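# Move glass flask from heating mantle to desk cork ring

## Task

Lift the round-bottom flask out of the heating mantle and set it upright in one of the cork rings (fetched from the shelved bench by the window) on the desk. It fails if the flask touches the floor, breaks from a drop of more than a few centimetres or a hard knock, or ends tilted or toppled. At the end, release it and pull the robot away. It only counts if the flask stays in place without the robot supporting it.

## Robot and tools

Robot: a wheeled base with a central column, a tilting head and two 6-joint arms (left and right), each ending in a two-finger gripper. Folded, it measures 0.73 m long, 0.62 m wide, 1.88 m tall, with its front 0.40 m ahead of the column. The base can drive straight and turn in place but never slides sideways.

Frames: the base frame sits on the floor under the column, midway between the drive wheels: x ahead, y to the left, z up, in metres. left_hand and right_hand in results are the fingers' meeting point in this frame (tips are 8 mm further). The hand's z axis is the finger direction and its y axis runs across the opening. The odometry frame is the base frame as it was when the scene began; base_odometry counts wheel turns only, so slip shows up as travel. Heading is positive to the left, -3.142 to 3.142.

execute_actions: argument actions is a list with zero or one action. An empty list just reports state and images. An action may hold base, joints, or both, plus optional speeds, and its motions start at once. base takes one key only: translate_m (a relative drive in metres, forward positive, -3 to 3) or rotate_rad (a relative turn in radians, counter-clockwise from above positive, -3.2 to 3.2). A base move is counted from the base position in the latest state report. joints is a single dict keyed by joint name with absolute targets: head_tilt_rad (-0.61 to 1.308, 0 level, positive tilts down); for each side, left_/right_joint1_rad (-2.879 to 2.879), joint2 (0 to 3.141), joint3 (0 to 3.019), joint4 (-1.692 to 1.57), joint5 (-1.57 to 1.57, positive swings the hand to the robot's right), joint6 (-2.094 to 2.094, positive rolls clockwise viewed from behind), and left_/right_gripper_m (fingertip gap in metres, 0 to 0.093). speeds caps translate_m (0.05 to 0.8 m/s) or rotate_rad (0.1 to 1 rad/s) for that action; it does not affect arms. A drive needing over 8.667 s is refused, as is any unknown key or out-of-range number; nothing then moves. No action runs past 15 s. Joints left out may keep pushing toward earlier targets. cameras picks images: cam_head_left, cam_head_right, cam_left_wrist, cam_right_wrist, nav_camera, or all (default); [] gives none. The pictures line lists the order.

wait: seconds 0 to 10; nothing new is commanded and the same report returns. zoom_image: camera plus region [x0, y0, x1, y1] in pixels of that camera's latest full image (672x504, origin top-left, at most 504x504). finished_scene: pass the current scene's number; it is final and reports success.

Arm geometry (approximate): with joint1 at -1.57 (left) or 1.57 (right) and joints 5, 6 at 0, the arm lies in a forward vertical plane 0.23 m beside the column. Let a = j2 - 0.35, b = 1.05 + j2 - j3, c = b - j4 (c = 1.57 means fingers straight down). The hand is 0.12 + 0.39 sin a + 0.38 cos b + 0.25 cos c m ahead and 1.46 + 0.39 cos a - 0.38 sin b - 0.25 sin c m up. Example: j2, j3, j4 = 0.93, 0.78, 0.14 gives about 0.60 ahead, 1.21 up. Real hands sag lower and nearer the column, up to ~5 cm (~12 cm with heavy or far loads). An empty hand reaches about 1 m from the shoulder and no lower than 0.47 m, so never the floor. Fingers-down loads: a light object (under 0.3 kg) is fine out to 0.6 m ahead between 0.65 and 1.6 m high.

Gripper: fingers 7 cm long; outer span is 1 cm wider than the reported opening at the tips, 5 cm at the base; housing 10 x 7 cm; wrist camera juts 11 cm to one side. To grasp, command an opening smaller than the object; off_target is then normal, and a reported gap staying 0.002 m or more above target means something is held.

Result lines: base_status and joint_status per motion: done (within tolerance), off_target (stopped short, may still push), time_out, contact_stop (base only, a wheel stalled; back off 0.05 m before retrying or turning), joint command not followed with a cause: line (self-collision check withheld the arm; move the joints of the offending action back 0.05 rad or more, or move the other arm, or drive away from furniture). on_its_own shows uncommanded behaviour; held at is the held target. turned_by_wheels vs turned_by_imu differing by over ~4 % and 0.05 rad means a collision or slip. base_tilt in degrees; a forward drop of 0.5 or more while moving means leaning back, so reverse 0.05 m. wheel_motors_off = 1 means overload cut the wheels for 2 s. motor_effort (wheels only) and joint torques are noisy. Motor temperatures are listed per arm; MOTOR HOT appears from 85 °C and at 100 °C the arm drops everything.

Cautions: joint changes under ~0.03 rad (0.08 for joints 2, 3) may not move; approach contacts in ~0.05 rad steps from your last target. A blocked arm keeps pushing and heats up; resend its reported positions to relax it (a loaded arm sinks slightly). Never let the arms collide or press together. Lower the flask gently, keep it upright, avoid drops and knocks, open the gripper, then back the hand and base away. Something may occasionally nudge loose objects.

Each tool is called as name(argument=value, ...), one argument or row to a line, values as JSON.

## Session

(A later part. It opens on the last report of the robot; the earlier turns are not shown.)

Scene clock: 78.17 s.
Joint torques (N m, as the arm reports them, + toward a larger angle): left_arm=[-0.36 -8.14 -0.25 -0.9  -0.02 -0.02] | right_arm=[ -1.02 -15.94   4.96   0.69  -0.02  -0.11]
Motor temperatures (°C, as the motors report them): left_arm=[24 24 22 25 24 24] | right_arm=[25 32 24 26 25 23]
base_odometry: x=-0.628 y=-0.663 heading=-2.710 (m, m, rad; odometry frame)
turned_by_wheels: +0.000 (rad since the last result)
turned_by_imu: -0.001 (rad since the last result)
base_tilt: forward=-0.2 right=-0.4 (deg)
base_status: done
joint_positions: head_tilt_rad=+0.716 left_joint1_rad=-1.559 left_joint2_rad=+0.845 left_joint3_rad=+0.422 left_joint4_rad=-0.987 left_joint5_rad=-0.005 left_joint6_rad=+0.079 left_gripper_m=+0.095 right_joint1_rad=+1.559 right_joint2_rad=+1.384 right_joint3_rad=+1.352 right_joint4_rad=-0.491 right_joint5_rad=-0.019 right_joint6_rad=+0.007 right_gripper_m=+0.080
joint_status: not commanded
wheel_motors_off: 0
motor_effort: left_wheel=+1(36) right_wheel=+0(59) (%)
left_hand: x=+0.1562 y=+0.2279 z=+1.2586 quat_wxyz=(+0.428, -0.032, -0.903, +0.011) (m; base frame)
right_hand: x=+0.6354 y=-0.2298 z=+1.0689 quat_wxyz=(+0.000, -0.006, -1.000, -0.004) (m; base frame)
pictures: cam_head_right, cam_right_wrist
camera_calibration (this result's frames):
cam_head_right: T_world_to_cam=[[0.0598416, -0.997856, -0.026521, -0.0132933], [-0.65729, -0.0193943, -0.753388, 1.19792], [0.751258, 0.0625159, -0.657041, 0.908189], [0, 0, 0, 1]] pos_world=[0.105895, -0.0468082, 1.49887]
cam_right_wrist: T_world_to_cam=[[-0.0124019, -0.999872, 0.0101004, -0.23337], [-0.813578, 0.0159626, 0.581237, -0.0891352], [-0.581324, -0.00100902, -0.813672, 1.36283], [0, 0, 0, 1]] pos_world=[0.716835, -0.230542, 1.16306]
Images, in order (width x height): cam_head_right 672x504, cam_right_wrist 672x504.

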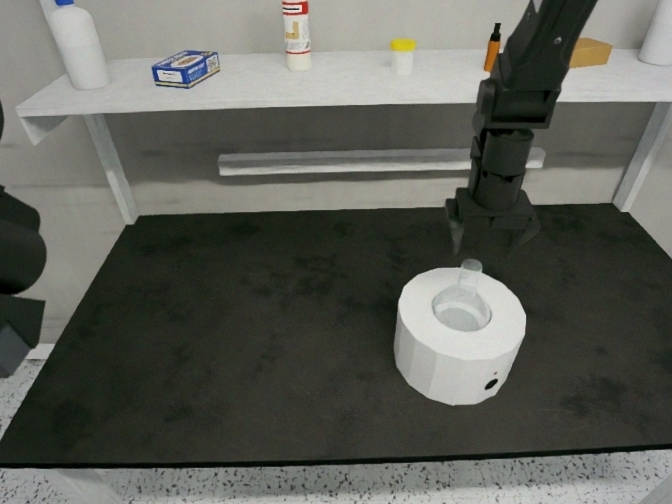

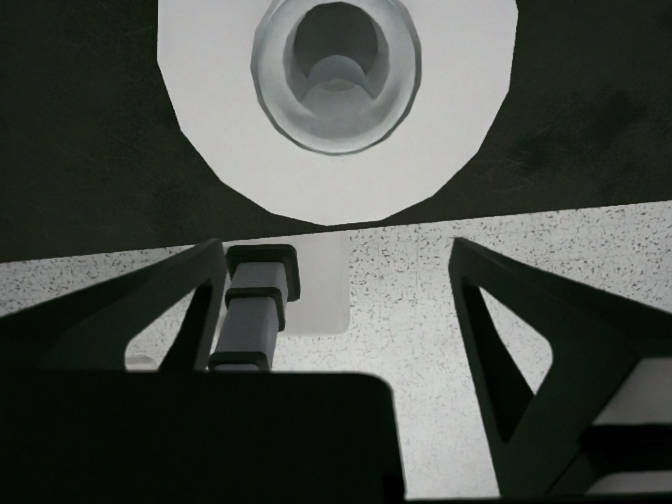

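Nearly identical view; repeat.

execute_actions(
  actions=[
    {"base":{"translate_m":0.04},"joints":{"right_joint2_rad":1.56,"right_joint3_rad":1.44,"right_joint4_rad":-0.395}},
  ],
  cameras=[],
)

execute_actions(
  actions=[
    {"joints":{"right_joint2_rad":1.64,"right_joint3_rad":1.49,"right_joint4_rad":-0.365}},
  ],
  cameras=["cam_right_wrist"],
)

execute_actions(
  actions=[
    {"joints":{"right_gripper_m":0.0}},
  ],
  cameras=["cam_head_right","cam_right_wrist"],
)

Scene clock: 84.30 s.
Joint torques (N m, as the arm reports them, + toward a larger angle): left_arm=[-0.16 -8.37 -0.18 -1.05 -0.05 -0.02] | right_arm=[ -1.03 -17.02   3.98   0.75  -0.03  -0.11]
Motor temperatures (°C, as the motors report them): left_arm=[24 24 22 25 24 24] | right_arm=[25 32 24 26 25 23]
base_odometry: x=-0.664 y=-0.680 heading=-2.710 (m, m, rad; odometry frame)
turned_by_wheels: +0.000 (rad since the last result)
turned_by_imu: -0.001 (rad since the last result)
base_tilt: forward=-0.1 right=-0.4 (deg)
base_status: done
joint_positions: head_tilt_rad=+0.716 left_joint1_rad=-1.559 left_joint2_rad=+0.845 left_joint3_rad=+0.421 left_joint4_rad=-0.987 left_joint5_rad=-0.005 left_joint6_rad=+0.079 left_gripper_m=+0.095 right_joint1_rad=+1.559 right_joint2_rad=+1.553 right_joint3_rad=+1.437 right_joint4_rad=-0.397 right_joint5_rad=-0.019 right_joint6_rad=+0.007 right_gripper_m=+0.080
joint_status: all done
wheel_motors_off: 0
motor_effort: left_wheel=+0(34) right_wheel=+0(33) (%)
left_hand: x=+0.1555 y=+0.2279 z=+1.2588 quat_wxyz=(+0.429, -0.032, -0.903, +0.011) (m; base frame)
right_hand: x=+0.6373 y=-0.2306 z=+0.9966 quat_wxyz=(-0.005, -0.006, -1.000, -0.004) (m; base frame)
pictures: none
No camera images: the call's "cameras" was empty. Leave "cameras" out to get every camera's image.

Scene clock: 85.07 s.
Joint torques (N m, as the arm reports them, + toward a larger angle): left_arm=[ 0.13 -8.11 -0.11 -0.92 -0.06  0.01] | right_arm=[ -1.2  -16.03   4.79   1.07  -0.03  -0.12]
Motor temperatures (°C, as the motors report them): left_arm=[24 24 22 25 24 24] | right_arm=[25 32 24 26 25 23]
base_odometry: x=-0.664 y=-0.680 heading=-2.710 (m, m, rad; odometry frame)
turned_by_wheels: +0.000 (rad since the last result)
turned_by_imu: +0.000 (rad since the last result)
base_tilt: forward=-0.2 right=-0.4 (deg)
base_status: not commanded
joint_positions: head_tilt_rad=+0.716 left_joint1_rad=-1.559 left_joint2_rad=+0.845 left_joint3_rad=+0.421 left_joint4_rad=-0.987 left_joint5_rad=-0.005 left_joint6_rad=+0.079 left_gripper_m=+0.095 right_joint1_rad=+1.559 right_joint2_rad=+1.618 right_joint3_rad=+1.473 right_joint4_rad=-0.374 right_joint5_rad=-0.019 right_joint6_rad=+0.007 right_gripper_m=+0.080
joint_status: all done
wheel_motors_off: 0
motor_effort: left_wheel=+1(0) right_wheel=+0(0) (%)
left_hand: x=+0.1555 y=+0.2279 z=+1.2588 quat_wxyz=(+0.429, -0.032, -0.903, +0.011) (m; base frame)
right_hand: x=+0.6341 y=-0.2308 z=+0.9687 quat_wxyz=(-0.003, -0.006, -1.000, -0.004) (m; base frame)
pictures: cam_right_wrist
camera_calibration (this result's frames):
cam_right_wrist: T_world_to_cam=[[-0.0123993, -0.999872, 0.0100693, -0.233401], [-0.816451, 0.0159374, 0.577195, -0.026297], [-0.577282, -0.00106423, -0.816544, 1.28074], [0, 0, 0, 1]] pos_world=[0.714982, -0.231589, 1.06331]
Images, in order (width x height): cam_right_wrist 672x504.

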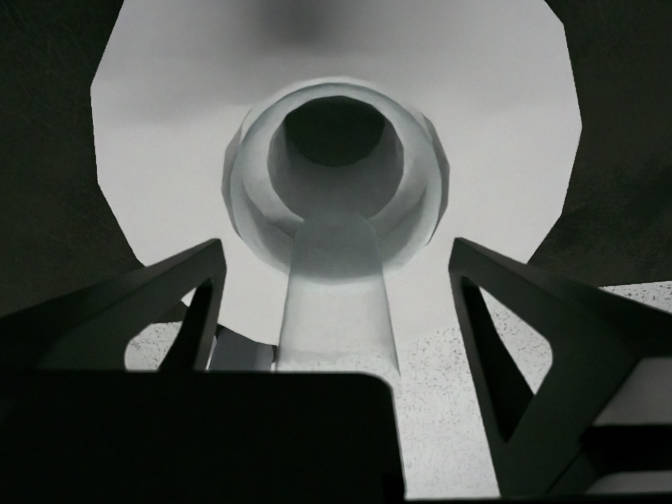

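Scene clock: 85.73 s.
Joint torques (N m, as the arm reports them, + toward a larger angle): left_arm=[-0.37 -7.99 -0.23 -0.92 -0.03  0.01] | right_arm=[ -1.2  -16.05   4.79   1.06   0.01  -0.1 ]
Motor temperatures (°C, as the motors report them): left_arm=[24 24 22 25 24 24] | right_arm=[25 32 24 26 25 23]
base_odometry: x=-0.664 y=-0.680 heading=-2.710 (m, m, rad; odometry frame)
turned_by_wheels: +0.000 (rad since the last result)
turned_by_imu: +0.000 (rad since the last result)
base_tilt: forward=-0.2 right=-0.4 (deg)
base_status: not commanded
joint_positions: head_tilt_rad=+0.716 left_joint1_rad=-1.559 left_joint2_rad=+0.845 left_joint3_rad=+0.421 left_joint4_rad=-0.987 left_joint5_rad=-0.005 left_joint6_rad=+0.079 left_gripper_m=+0.095 right_joint1_rad=+1.559 right_joint2_rad=+1.618 right_joint3_rad=+1.473 right_joint4_rad=-0.373 right_joint5_rad=-0.020 right_joint6_rad=+0.006 right_gripper_m=+0.032
joint_status: right_gripper_m off_target (ended at +0.032, target +0.000)
wheel_motors_off: 0
motor_effort: left_wheel=-1(0) right_wheel=+0(0) (%)
left_hand: x=+0.1555 y=+0.2279 z=+1.2588 quat_wxyz=(+0.429, -0.032, -0.903, +0.011) (m; base frame)
right_hand: x=+0.6341 y=-0.2306 z=+0.9687 quat_wxyz=(-0.003, -0.006, -1.000, -0.005) (m; base frame)
pictures: cam_head_right, cam_right_wrist
camera_calibration (this result's frames):
cam_head_right: T_world_to_cam=[[0.0598425, -0.997856, -0.0265189, -0.0132965], [-0.657264, -0.0193943, -0.753411, 1.19796], [0.751281, 0.0625159, -0.657015, 0.908148], [0, 0, 0, 1]] pos_world=[0.105896, -0.0468082, 1.49887]
cam_right_wrist: T_world_to_cam=[[-0.0120093, -0.999891, 0.00854318, -0.231911], [-0.816684, 0.0147379, 0.576897, -0.0260644], [-0.57696, -0.0000489609, -0.816772, 1.28105], [0, 0, 0, 1]] pos_world=[0.715041, -0.231439, 1.06334]
Images, in order (width x height): cam_head_right 672x504, cam_right_wrist 672x504.

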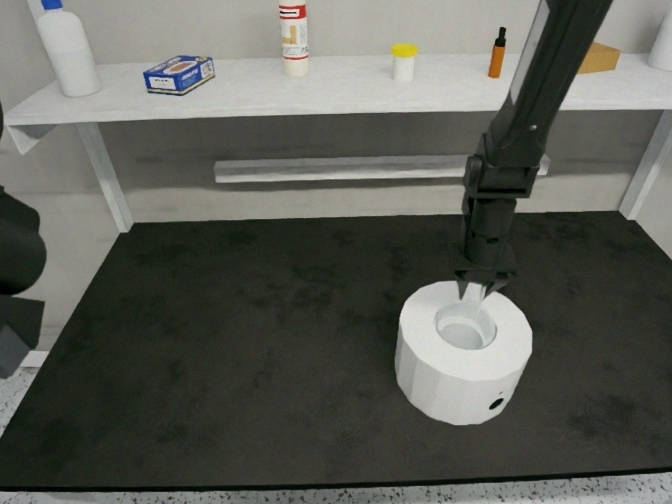

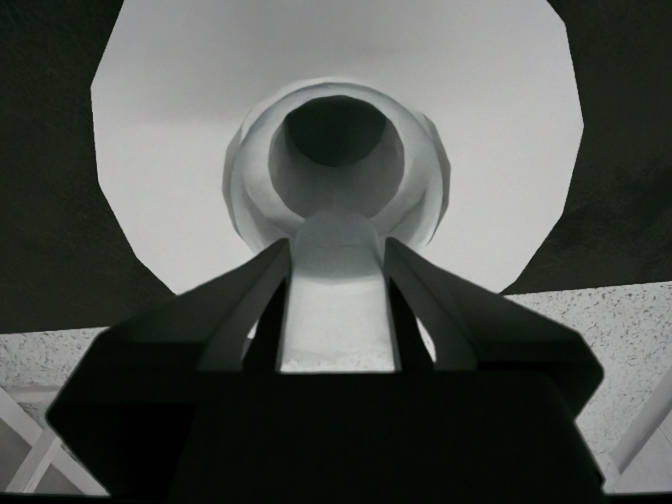

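execute_actions(
  actions=[
    {"joints":{"right_joint2_rad":1.5,"right_joint3_rad":1.42,"right_joint4_rad":-0.43}},
  ],
  cameras=[],
)

execute_actions(
  actions=[
    {"joints":{"right_joint2_rad":1.1,"right_joint3_rad":1.31,"right_joint4_rad":-0.71}},
  ],
  cameras=[],
)

execute_actions(
  actions=[
    {"base":{"translate_m":-1.398}},
  ],
  cameras=[],
)

execute_actions(
  actions=[
    {"base":{"rotate_rad":1.629}},
  ],
  cameras=[],
)

execute_actions(
  actions=[
    {"base":{"translate_m":0.162},"joints":{"right_joint2_rad":1.22,"right_joint4_rad":-0.58}},
  ],
  cameras=["cam_head_right","cam_right_wrist"],
)

Scene clock: 91.03 s.
Joint torques (N m, as the arm reports them, + toward a larger angle): left_arm=[-0.14 -8.19 -0.11 -0.97 -0.05  0.  ] | right_arm=[ -1.13 -19.07   3.27   0.18   0.03  -0.11]
Motor temperatures (°C, as the motors report them): left_arm=[24 24 22 25 24 24] | right_arm=[25 32 24 26 25 23]
base_odometry: x=-0.664 y=-0.680 heading=-2.710 (m, m, rad; odometry frame)
turned_by_wheels: +0.000 (rad since the last result)
turned_by_imu: -0.001 (rad since the last result)
base_tilt: forward=-0.2 right=-0.4 (deg)
base_status: not commanded
joint_positions: head_tilt_rad=+0.716 left_joint1_rad=-1.559 left_joint2_rad=+0.845 left_joint3_rad=+0.421 left_joint4_rad=-0.987 left_joint5_rad=-0.005 left_joint6_rad=+0.079 left_gripper_m=+0.095 right_joint1_rad=+1.559 right_joint2_rad=+1.524 right_joint3_rad=+1.428 right_joint4_rad=-0.418 right_joint5_rad=-0.020 right_joint6_rad=+0.006 right_gripper_m=+0.032
joint_status: all done
wheel_motors_off: 0
motor_effort: left_wheel=+0(1) right_wheel=+0(1) (%)
left_hand: x=+0.1555 y=+0.2279 z=+1.2588 quat_wxyz=(+0.429, -0.032, -0.903, +0.011) (m; base frame)
right_hand: x=+0.6398 y=-0.2302 z=+1.0099 quat_wxyz=(-0.005, -0.006, -1.000, -0.005) (m; base frame)
pictures: none
No camera images: the call's "cameras" was empty. Leave "cameras" out to get every camera's image.

Scene clock: 92.33 s.
Joint torques (N m, as the arm reports them, + toward a larger angle): left_arm=[ 0.25 -8.85 -0.25 -1.03 -0.03 -0.02] | right_arm=[ -1.05 -15.03   7.14   0.31   0.02  -0.1 ]
Motor temperatures (°C, as the motors report them): left_arm=[24 24 22 25 24 24] | right_arm=[25 32 24 26 25 23]
base_odometry: x=-0.664 y=-0.680 heading=-2.710 (m, m, rad; odometry frame)
turned_by_wheels: +0.000 (rad since the last result)
turned_by_imu: +0.000 (rad since the last result)
base_tilt: forward=-0.1 right=-0.3 (deg)
base_status: not commanded
joint_positions: head_tilt_rad=+0.716 left_joint1_rad=-1.559 left_joint2_rad=+0.845 left_joint3_rad=+0.421 left_joint4_rad=-0.987 left_joint5_rad=-0.005 left_joint6_rad=+0.079 left_gripper_m=+0.095 right_joint1_rad=+1.559 right_joint2_rad=+1.083 right_joint3_rad=+1.294 right_joint4_rad=-0.701 right_joint5_rad=-0.020 right_joint6_rad=+0.006 right_gripper_m=+0.032
joint_status: all done
wheel_motors_off: 0
motor_effort: left_wheel=-1(1) right_wheel=+0(0) (%)
left_hand: x=+0.1555 y=+0.2279 z=+1.2588 quat_wxyz=(+0.429, -0.032, -0.903, +0.011) (m; base frame)
right_hand: x=+0.6470 y=-0.2281 z=+1.2119 quat_wxyz=(-0.017, -0.006, -1.000, -0.005) (m; base frame)
pictures: none
No camera images: the call's "cameras" was empty. Leave "cameras" out to get every camera's image.

Scene clock: 96.13 s.
Joint torques (N m, as the arm reports them, + toward a larger angle): left_arm=[-0.24 -8.42  0.18 -1.04 -0.05  0.02] | right_arm=[ -0.94 -15.28   7.1    0.47   0.03  -0.1 ]
Motor temperatures (°C, as the motors report them): left_arm=[24 24 22 25 24 24] | right_arm=[25 32 25 26 25 23]
base_odometry: x=+0.606 y=-0.095 heading=-2.710 (m, m, rad; odometry frame)
turned_by_wheels: +0.000 (rad since the last result)
turned_by_imu: -0.001 (rad since the last result)
base_tilt: forward=-0.2 right=-0.3 (deg)
base_status: done
joint_positions: head_tilt_rad=+0.716 left_joint1_rad=-1.559 left_joint2_rad=+0.845 left_joint3_rad=+0.418 left_joint4_rad=-0.987 left_joint5_rad=-0.005 left_joint6_rad=+0.079 left_gripper_m=+0.095 right_joint1_rad=+1.559 right_joint2_rad=+1.084 right_joint3_rad=+1.294 right_joint4_rad=-0.703 right_joint5_rad=-0.020 right_joint6_rad=+0.006 right_gripper_m=+0.032
joint_status: not commanded
wheel_motors_off: 0
motor_effort: left_wheel=+1(46) right_wheel=+0(54) (%)
left_hand: x=+0.1537 y=+0.2279 z=+1.2594 quat_wxyz=(+0.430, -0.032, -0.902, +0.011) (m; base frame)
right_hand: x=+0.6462 y=-0.2281 z=+1.2117 quat_wxyz=(-0.016, -0.006, -1.000, -0.005) (m; base frame)
pictures: none
No camera images: the call's "cameras" was empty. Leave "cameras" out to get every camera's image.

Scene clock: 99.07 s.
Joint torques (N m, as the arm reports them, + toward a larger angle): left_arm=[-0.17 -8.17  0.02 -1.   -0.05 -0.01] | right_arm=[ -0.89 -15.12   7.13   0.45   0.03  -0.11]
Motor temperatures (°C, as the motors report them): left_arm=[24 24 22 25 24 24] | right_arm=[25 32 25 26 25 23]
base_odometry: x=+0.606 y=-0.095 heading=-1.082 (m, m, rad; odometry frame)
turned_by_wheels: +1.628 (rad since the last result)
turned_by_imu: +1.608 (rad since the last result)
base_tilt: forward=-0.2 right=-0.4 (deg)
base_status: done
joint_positions: head_tilt_rad=+0.716 left_joint1_rad=-1.559 left_joint2_rad=+0.845 left_joint3_rad=+0.418 left_joint4_rad=-0.987 left_joint5_rad=-0.005 left_joint6_rad=+0.079 left_gripper_m=+0.095 right_joint1_rad=+1.559 right_joint2_rad=+1.084 right_joint3_rad=+1.294 right_joint4_rad=-0.703 right_joint5_rad=-0.020 right_joint6_rad=+0.006 right_gripper_m=+0.032
joint_status: not commanded
wheel_motors_off: 0
motor_effort: left_wheel=-3(39) right_wheel=+3(56) (%)
left_hand: x=+0.1537 y=+0.2279 z=+1.2594 quat_wxyz=(+0.430, -0.032, -0.902, +0.011) (m; base frame)
right_hand: x=+0.6462 y=-0.2281 z=+1.2117 quat_wxyz=(-0.016, -0.006, -1.000, -0.005) (m; base frame)
pictures: none
No camera images: the call's "cameras" was empty. Leave "cameras" out to get every camera's image.

Scene clock: 100.70 s.
Joint torques (N m, as the arm reports them, + toward a larger angle): left_arm=[-0.25 -8.45 -0.18 -1.03 -0.02  0.02] | right_arm=[ -0.92 -17.53   5.92   0.95   0.02  -0.1 ]
Motor temperatures (°C, as the motors report them): left_arm=[24 24 22 25 24 24] | right_arm=[25 32 25 26 25 23]
base_odometry: x=+0.682 y=-0.238 heading=-1.081 (m, m, rad; odometry frame)
turned_by_wheels: +0.001 (rad since the last result)
turned_by_imu: +0.001 (rad since the last result)
base_tilt: forward=-0.1 right=-0.4 (deg)
base_status: done
joint_positions: head_tilt_rad=+0.716 left_joint1_rad=-1.559 left_joint2_rad=+0.845 left_joint3_rad=+0.421 left_joint4_rad=-0.987 left_joint5_rad=-0.005 left_joint6_rad=+0.079 left_gripper_m=+0.095 right_joint1_rad=+1.559 right_joint2_rad=+1.236 right_joint3_rad=+1.296 right_joint4_rad=-0.586 right_joint5_rad=-0.020 right_joint6_rad=+0.006 right_gripper_m=+0.032
joint_status: all done
wheel_motors_off: 0
motor_effort: left_wheel=+2(56) right_wheel=-1(61) (%)
left_hand: x=+0.1553 y=+0.2279 z=+1.2589 quat_wxyz=(+0.429, -0.032, -0.903, +0.011) (m; base frame)
right_hand: x=+0.6331 y=-0.2289 z=+1.1341 quat_wxyz=(+0.001, -0.006, -1.000, -0.005) (m; base frame)
pictures: cam_head_right, cam_right_wrist
camera_calibration (this result's frames):
cam_head_right: T_world_to_cam=[[0.0598433, -0.997856, -0.0265171, -0.0132993], [-0.657242, -0.0193943, -0.75343, 1.19799], [0.7513, 0.0625159, -0.656993, 0.908112], [0, 0, 0, 1]] pos_world=[0.105897, -0.0468082, 1.49887]
cam_right_wrist: T_world_to_cam=[[-0.0120228, -0.999888, 0.00896511, -0.232111], [-0.812702, 0.0149947, 0.582487, -0.131167], [-0.582556, -0.000282833, -0.81279, 1.41452], [0, 0, 0, 1]] pos_world=[0.714648, -0.229718, 1.22819]
Images, in order (width x height): cam_head_right 672x504, cam_right_wrist 672x504.

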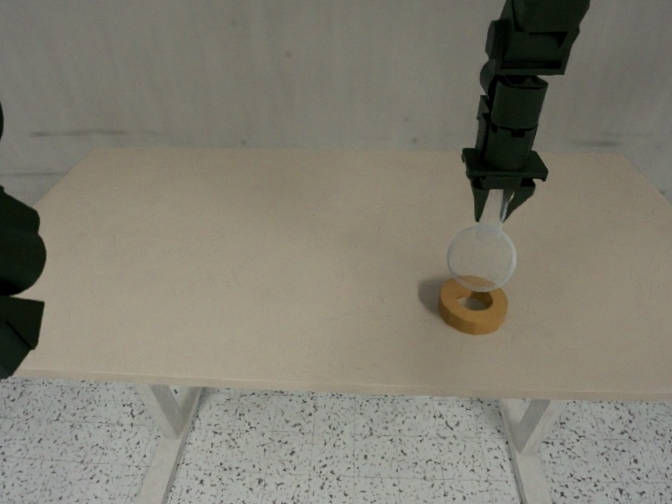

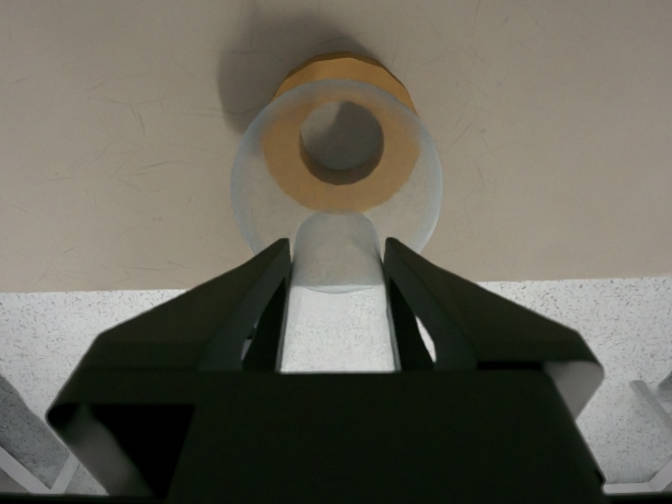

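Aligned (ring x≈.628).

execute_actions(
  actions=[
    {"joints":{"right_joint2_rad":1.29,"right_joint4_rad":-0.535}},
  ],
  cameras=[],
)

execute_actions(
  actions=[
    {"joints":{"right_joint2_rad":1.335,"right_joint4_rad":-0.495}},
  ],
  cameras=["cam_head_right","cam_right_wrist"],
)

Scene clock: 104.33 s.
Joint torques (N m, as the arm reports them, + toward a larger angle): left_arm=[ 0.11 -8.22 -0.18 -1.02 -0.03 -0.02] | right_arm=[ -1.1  -15.86   5.66   0.98   0.02  -0.11]
Motor temperatures (°C, as the motors report them): left_arm=[24 24 22 25 24 24] | right_arm=[25 33 25 26 25 23]
base_odometry: x=+0.682 y=-0.238 heading=-1.081 (m, m, rad; odometry frame)
turned_by_wheels: +0.000 (rad since the last result)
turned_by_imu: -0.001 (rad since the last result)
base_tilt: forward=-0.1 right=-0.4 (deg)
base_status: not commanded
joint_positions: head_tilt_rad=+0.716 left_joint1_rad=-1.559 left_joint2_rad=+0.845 left_joint3_rad=+0.421 left_joint4_rad=-0.987 left_joint5_rad=-0.005 left_joint6_rad=+0.079 left_gripper_m=+0.095 right_joint1_rad=+1.559 right_joint2_rad=+1.278 right_joint3_rad=+1.296 right_joint4_rad=-0.543 right_joint5_rad=-0.020 right_joint6_rad=+0.006 right_gripper_m=+0.032
joint_status: all done
wheel_motors_off: 0
motor_effort: left_wheel=+2(1) right_wheel=-1(1) (%)
left_hand: x=+0.1553 y=+0.2279 z=+1.2589 quat_wxyz=(+0.429, -0.032, -0.903, +0.011) (m; base frame)
right_hand: x=+0.6295 y=-0.2291 z=+1.1124 quat_wxyz=(+0.000, -0.006, -1.000, -0.005) (m; base frame)
pictures: none
No camera images: the call's "cameras" was empty. Leave "cameras" out to get every camera's image.

Scene clock: 105.03 s.
Joint torques (N m, as the arm reports them, + toward a larger angle): left_arm=[-0.15 -7.99 -0.15 -1.09 -0.02 -0.03] | right_arm=[ -1.03 -15.4    5.46   1.06  -0.16  -0.11]
Motor temperatures (°C, as the motors report them): left_arm=[24 24 22 25 24 24] | right_arm=[25 33 25 26 25 23]
base_odometry: x=+0.682 y=-0.238 heading=-1.081 (m, m, rad; odometry frame)
turned_by_wheels: +0.000 (rad since the last result)
turned_by_imu: +0.000 (rad since the last result)
base_tilt: forward=-0.2 right=-0.4 (deg)
base_status: not commanded
joint_positions: head_tilt_rad=+0.716 left_joint1_rad=-1.559 left_joint2_rad=+0.845 left_joint3_rad=+0.421 left_joint4_rad=-0.987 left_joint5_rad=-0.005 left_joint6_rad=+0.079 left_gripper_m=+0.095 right_joint1_rad=+1.558 right_joint2_rad=+1.314 right_joint3_rad=+1.296 right_joint4_rad=-0.503 right_joint5_rad=-0.015 right_joint6_rad=+0.006 right_gripper_m=+0.032
joint_status: all done
wheel_motors_off: 0
motor_effort: left_wheel=+1(2) right_wheel=-1(1) (%)
left_hand: x=+0.1553 y=+0.2279 z=+1.2589 quat_wxyz=(+0.429, -0.032, -0.903, +0.011) (m; base frame)
right_hand: x=+0.6268 y=-0.2303 z=+1.0946 quat_wxyz=(-0.002, -0.006, -1.000, -0.002) (m; base frame)
pictures: cam_head_right, cam_right_wrist
camera_calibration (this result's frames):
cam_head_right: T_world_to_cam=[[0.0598433, -0.997856, -0.0265171, -0.0132993], [-0.657242, -0.0193943, -0.75343, 1.19799], [0.7513, 0.0625159, -0.656993, 0.908112], [0, 0, 0, 1]] pos_world=[0.105897, -0.0468082, 1.49887]
cam_right_wrist: T_world_to_cam=[[-0.0122218, -0.999829, 0.0138435, -0.238426], [-0.815561, 0.0179776, 0.578392, -0.106255], [-0.578542, -0.00422121, -0.815642, 1.37837], [0, 0, 0, 1]] pos_world=[0.707876, -0.230656, 1.18902]
Images, in order (width x height): cam_head_right 672x504, cam_right_wrist 672x504.

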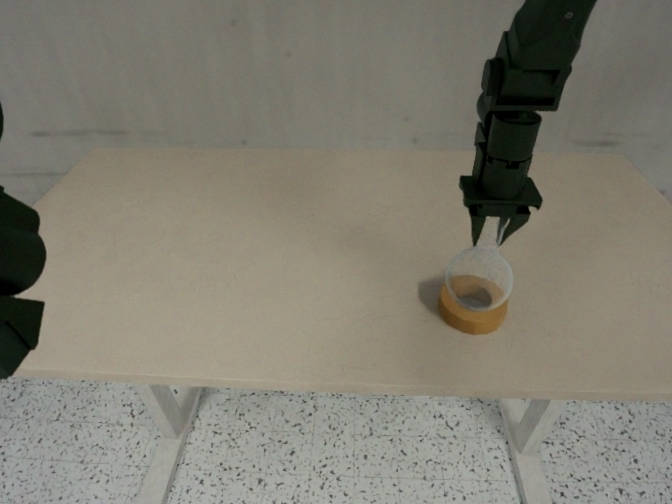

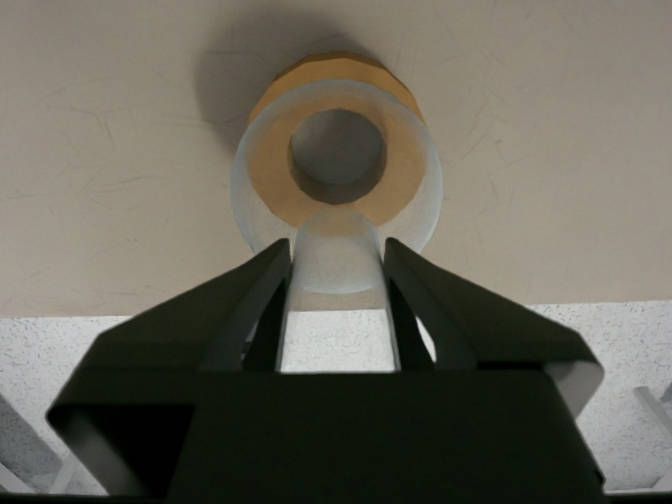

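execute_actions(
  actions=[
    {"joints":{"right_joint2_rad":1.315,"right_gripper_m":0.08}},
  ],
  cameras=[],
)

execute_actions(
  actions=[
    {"joints":{"right_joint2_rad":1.05,"right_joint4_rad":-0.72}},
  ],
  cameras=[],
)

execute_actions(
  actions=[
    {"base":{"translate_m":-0.4}},
  ],
  cameras=["cam_head_left"],
)

finished_scene(
  scene=2,
)

Scene clock: 109.50 s.
Joint torques (N m, as the arm reports them, + toward a larger angle): left_arm=[ 0.11 -8.36 -0.05 -1.05 -0.04 -0.02] | right_arm=[ -0.96 -16.44   5.4    1.02  -0.08  -0.1 ]
Motor temperatures (°C, as the motors report them): left_arm=[24 24 22 25 24 24] | right_arm=[25 33 25 26 25 23]
base_odometry: x=+0.682 y=-0.238 heading=-1.081 (m, m, rad; odometry frame)
turned_by_wheels: +0.000 (rad since the last result)
turned_by_imu: -0.001 (rad since the last result)
base_tilt: forward=-0.2 right=-0.3 (deg)
base_status: not commanded
joint_positions: head_tilt_rad=+0.716 left_joint1_rad=-1.559 left_joint2_rad=+0.845 left_joint3_rad=+0.421 left_joint4_rad=-0.987 left_joint5_rad=-0.005 left_joint6_rad=+0.079 left_gripper_m=+0.095 right_joint1_rad=+1.558 right_joint2_rad=+1.314 right_joint3_rad=+1.296 right_joint4_rad=-0.503 right_joint5_rad=-0.017 right_joint6_rad=+0.006 right_gripper_m=+0.080
joint_status: all done
wheel_motors_off: 0
motor_effort: left_wheel=+1(2) right_wheel=-1(1) (%)
left_hand: x=+0.1553 y=+0.2279 z=+1.2589 quat_wxyz=(+0.429, -0.032, -0.903, +0.011) (m; base frame)
right_hand: x=+0.6268 y=-0.2299 z=+1.0946 quat_wxyz=(-0.002, -0.006, -1.000, -0.003) (m; base frame)
pictures: none
No camera images: the call's "cameras" was empty. Leave "cameras" out to get every camera's image.

Scene clock: 110.63 s.
Joint torques (N m, as the arm reports them, + toward a larger angle): left_arm=[-0.2  -8.21 -0.1  -0.94 -0.04  0.  ] | right_arm=[ -0.9  -14.04   7.44   0.4   -0.08  -0.11]
Motor temperatures (°C, as the motors report them): left_arm=[24 24 22 25 24 24] | right_arm=[25 33 25 26 25 23]
base_odometry: x=+0.682 y=-0.238 heading=-1.081 (m, m, rad; odometry frame)
turned_by_wheels: +0.000 (rad since the last result)
turned_by_imu: +0.000 (rad since the last result)
base_tilt: forward=-0.2 right=-0.4 (deg)
base_status: not commanded
joint_positions: head_tilt_rad=+0.716 left_joint1_rad=-1.559 left_joint2_rad=+0.845 left_joint3_rad=+0.421 left_joint4_rad=-0.987 left_joint5_rad=-0.005 left_joint6_rad=+0.079 left_gripper_m=+0.095 right_joint1_rad=+1.558 right_joint2_rad=+1.021 right_joint3_rad=+1.296 right_joint4_rad=-0.710 right_joint5_rad=-0.017 right_joint6_rad=+0.006 right_gripper_m=+0.080
joint_status: all done
wheel_motors_off: 0
motor_effort: left_wheel=+4(3) right_wheel=-1(2) (%)
left_hand: x=+0.1553 y=+0.2279 z=+1.2589 quat_wxyz=(+0.429, -0.032, -0.903, +0.011) (m; base frame)
right_hand: x=+0.6599 y=-0.2285 z=+1.2453 quat_wxyz=(-0.045, -0.006, -0.999, -0.003) (m; base frame)
pictures: none
No camera images: the call's "cameras" was empty. Leave "cameras" out to get every camera's image.

Scene clock: 113.03 s.
Joint torques (N m, as the arm reports them, + toward a larger angle): left_arm=[-0.46 -8.13  0.11 -0.94 -0.03  0.  ] | right_arm=[ -0.93 -13.97   7.47   0.54  -0.06  -0.1 ]
Motor temperatures (°C, as the motors report them): left_arm=[24 24 22 25 24 24] | right_arm=[25 33 25 26 25 23]
base_odometry: x=+0.494 y=+0.115 heading=-1.080 (m, m, rad; odometry frame)
turned_by_wheels: +0.001 (rad since the last result)
turned_by_imu: +0.001 (rad since the last result)
base_tilt: forward=-0.2 right=-0.4 (deg)
base_status: done
joint_positions: head_tilt_rad=+0.716 left_joint1_rad=-1.559 left_joint2_rad=+0.845 left_joint3_rad=+0.417 left_joint4_rad=-0.987 left_joint5_rad=-0.005 left_joint6_rad=+0.079 left_gripper_m=+0.095 right_joint1_rad=+1.558 right_joint2_rad=+1.022 right_joint3_rad=+1.296 right_joint4_rad=-0.712 right_joint5_rad=-0.018 right_joint6_rad=+0.006 right_gripper_m=+0.080
joint_status: not commanded
wheel_motors_off: 0
motor_effort: left_wheel=+2(67) right_wheel=-1(42) (%)
left_hand: x=+0.1535 y=+0.2279 z=+1.2594 quat_wxyz=(+0.431, -0.032, -0.902, +0.011) (m; base frame)
right_hand: x=+0.6590 y=-0.2284 z=+1.2446 quat_wxyz=(-0.043, -0.006, -0.999, -0.003) (m; base frame)
pictures: cam_head_left
camera_calibration (this result's frames):
cam_head_left: T_world_to_cam=[[0.0610655, -0.998126, -0.0038441, 0.0321519], [-0.642344, -0.0363503, -0.765554, 1.21132], [0.76398, 0.0492181, -0.64336, 0.881506], [0, 0, 0, 1]] pos_world=[0.10267, 0.0327375, 1.49458]
Images, in order (width x height): cam_head_left 672x504.

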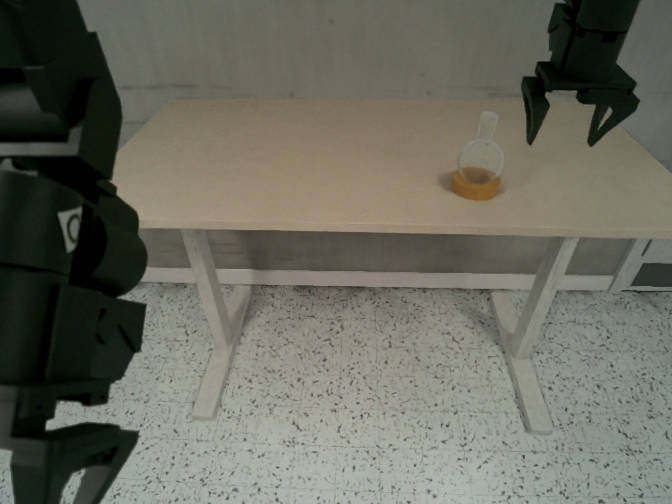

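The scene is finished: the task was done.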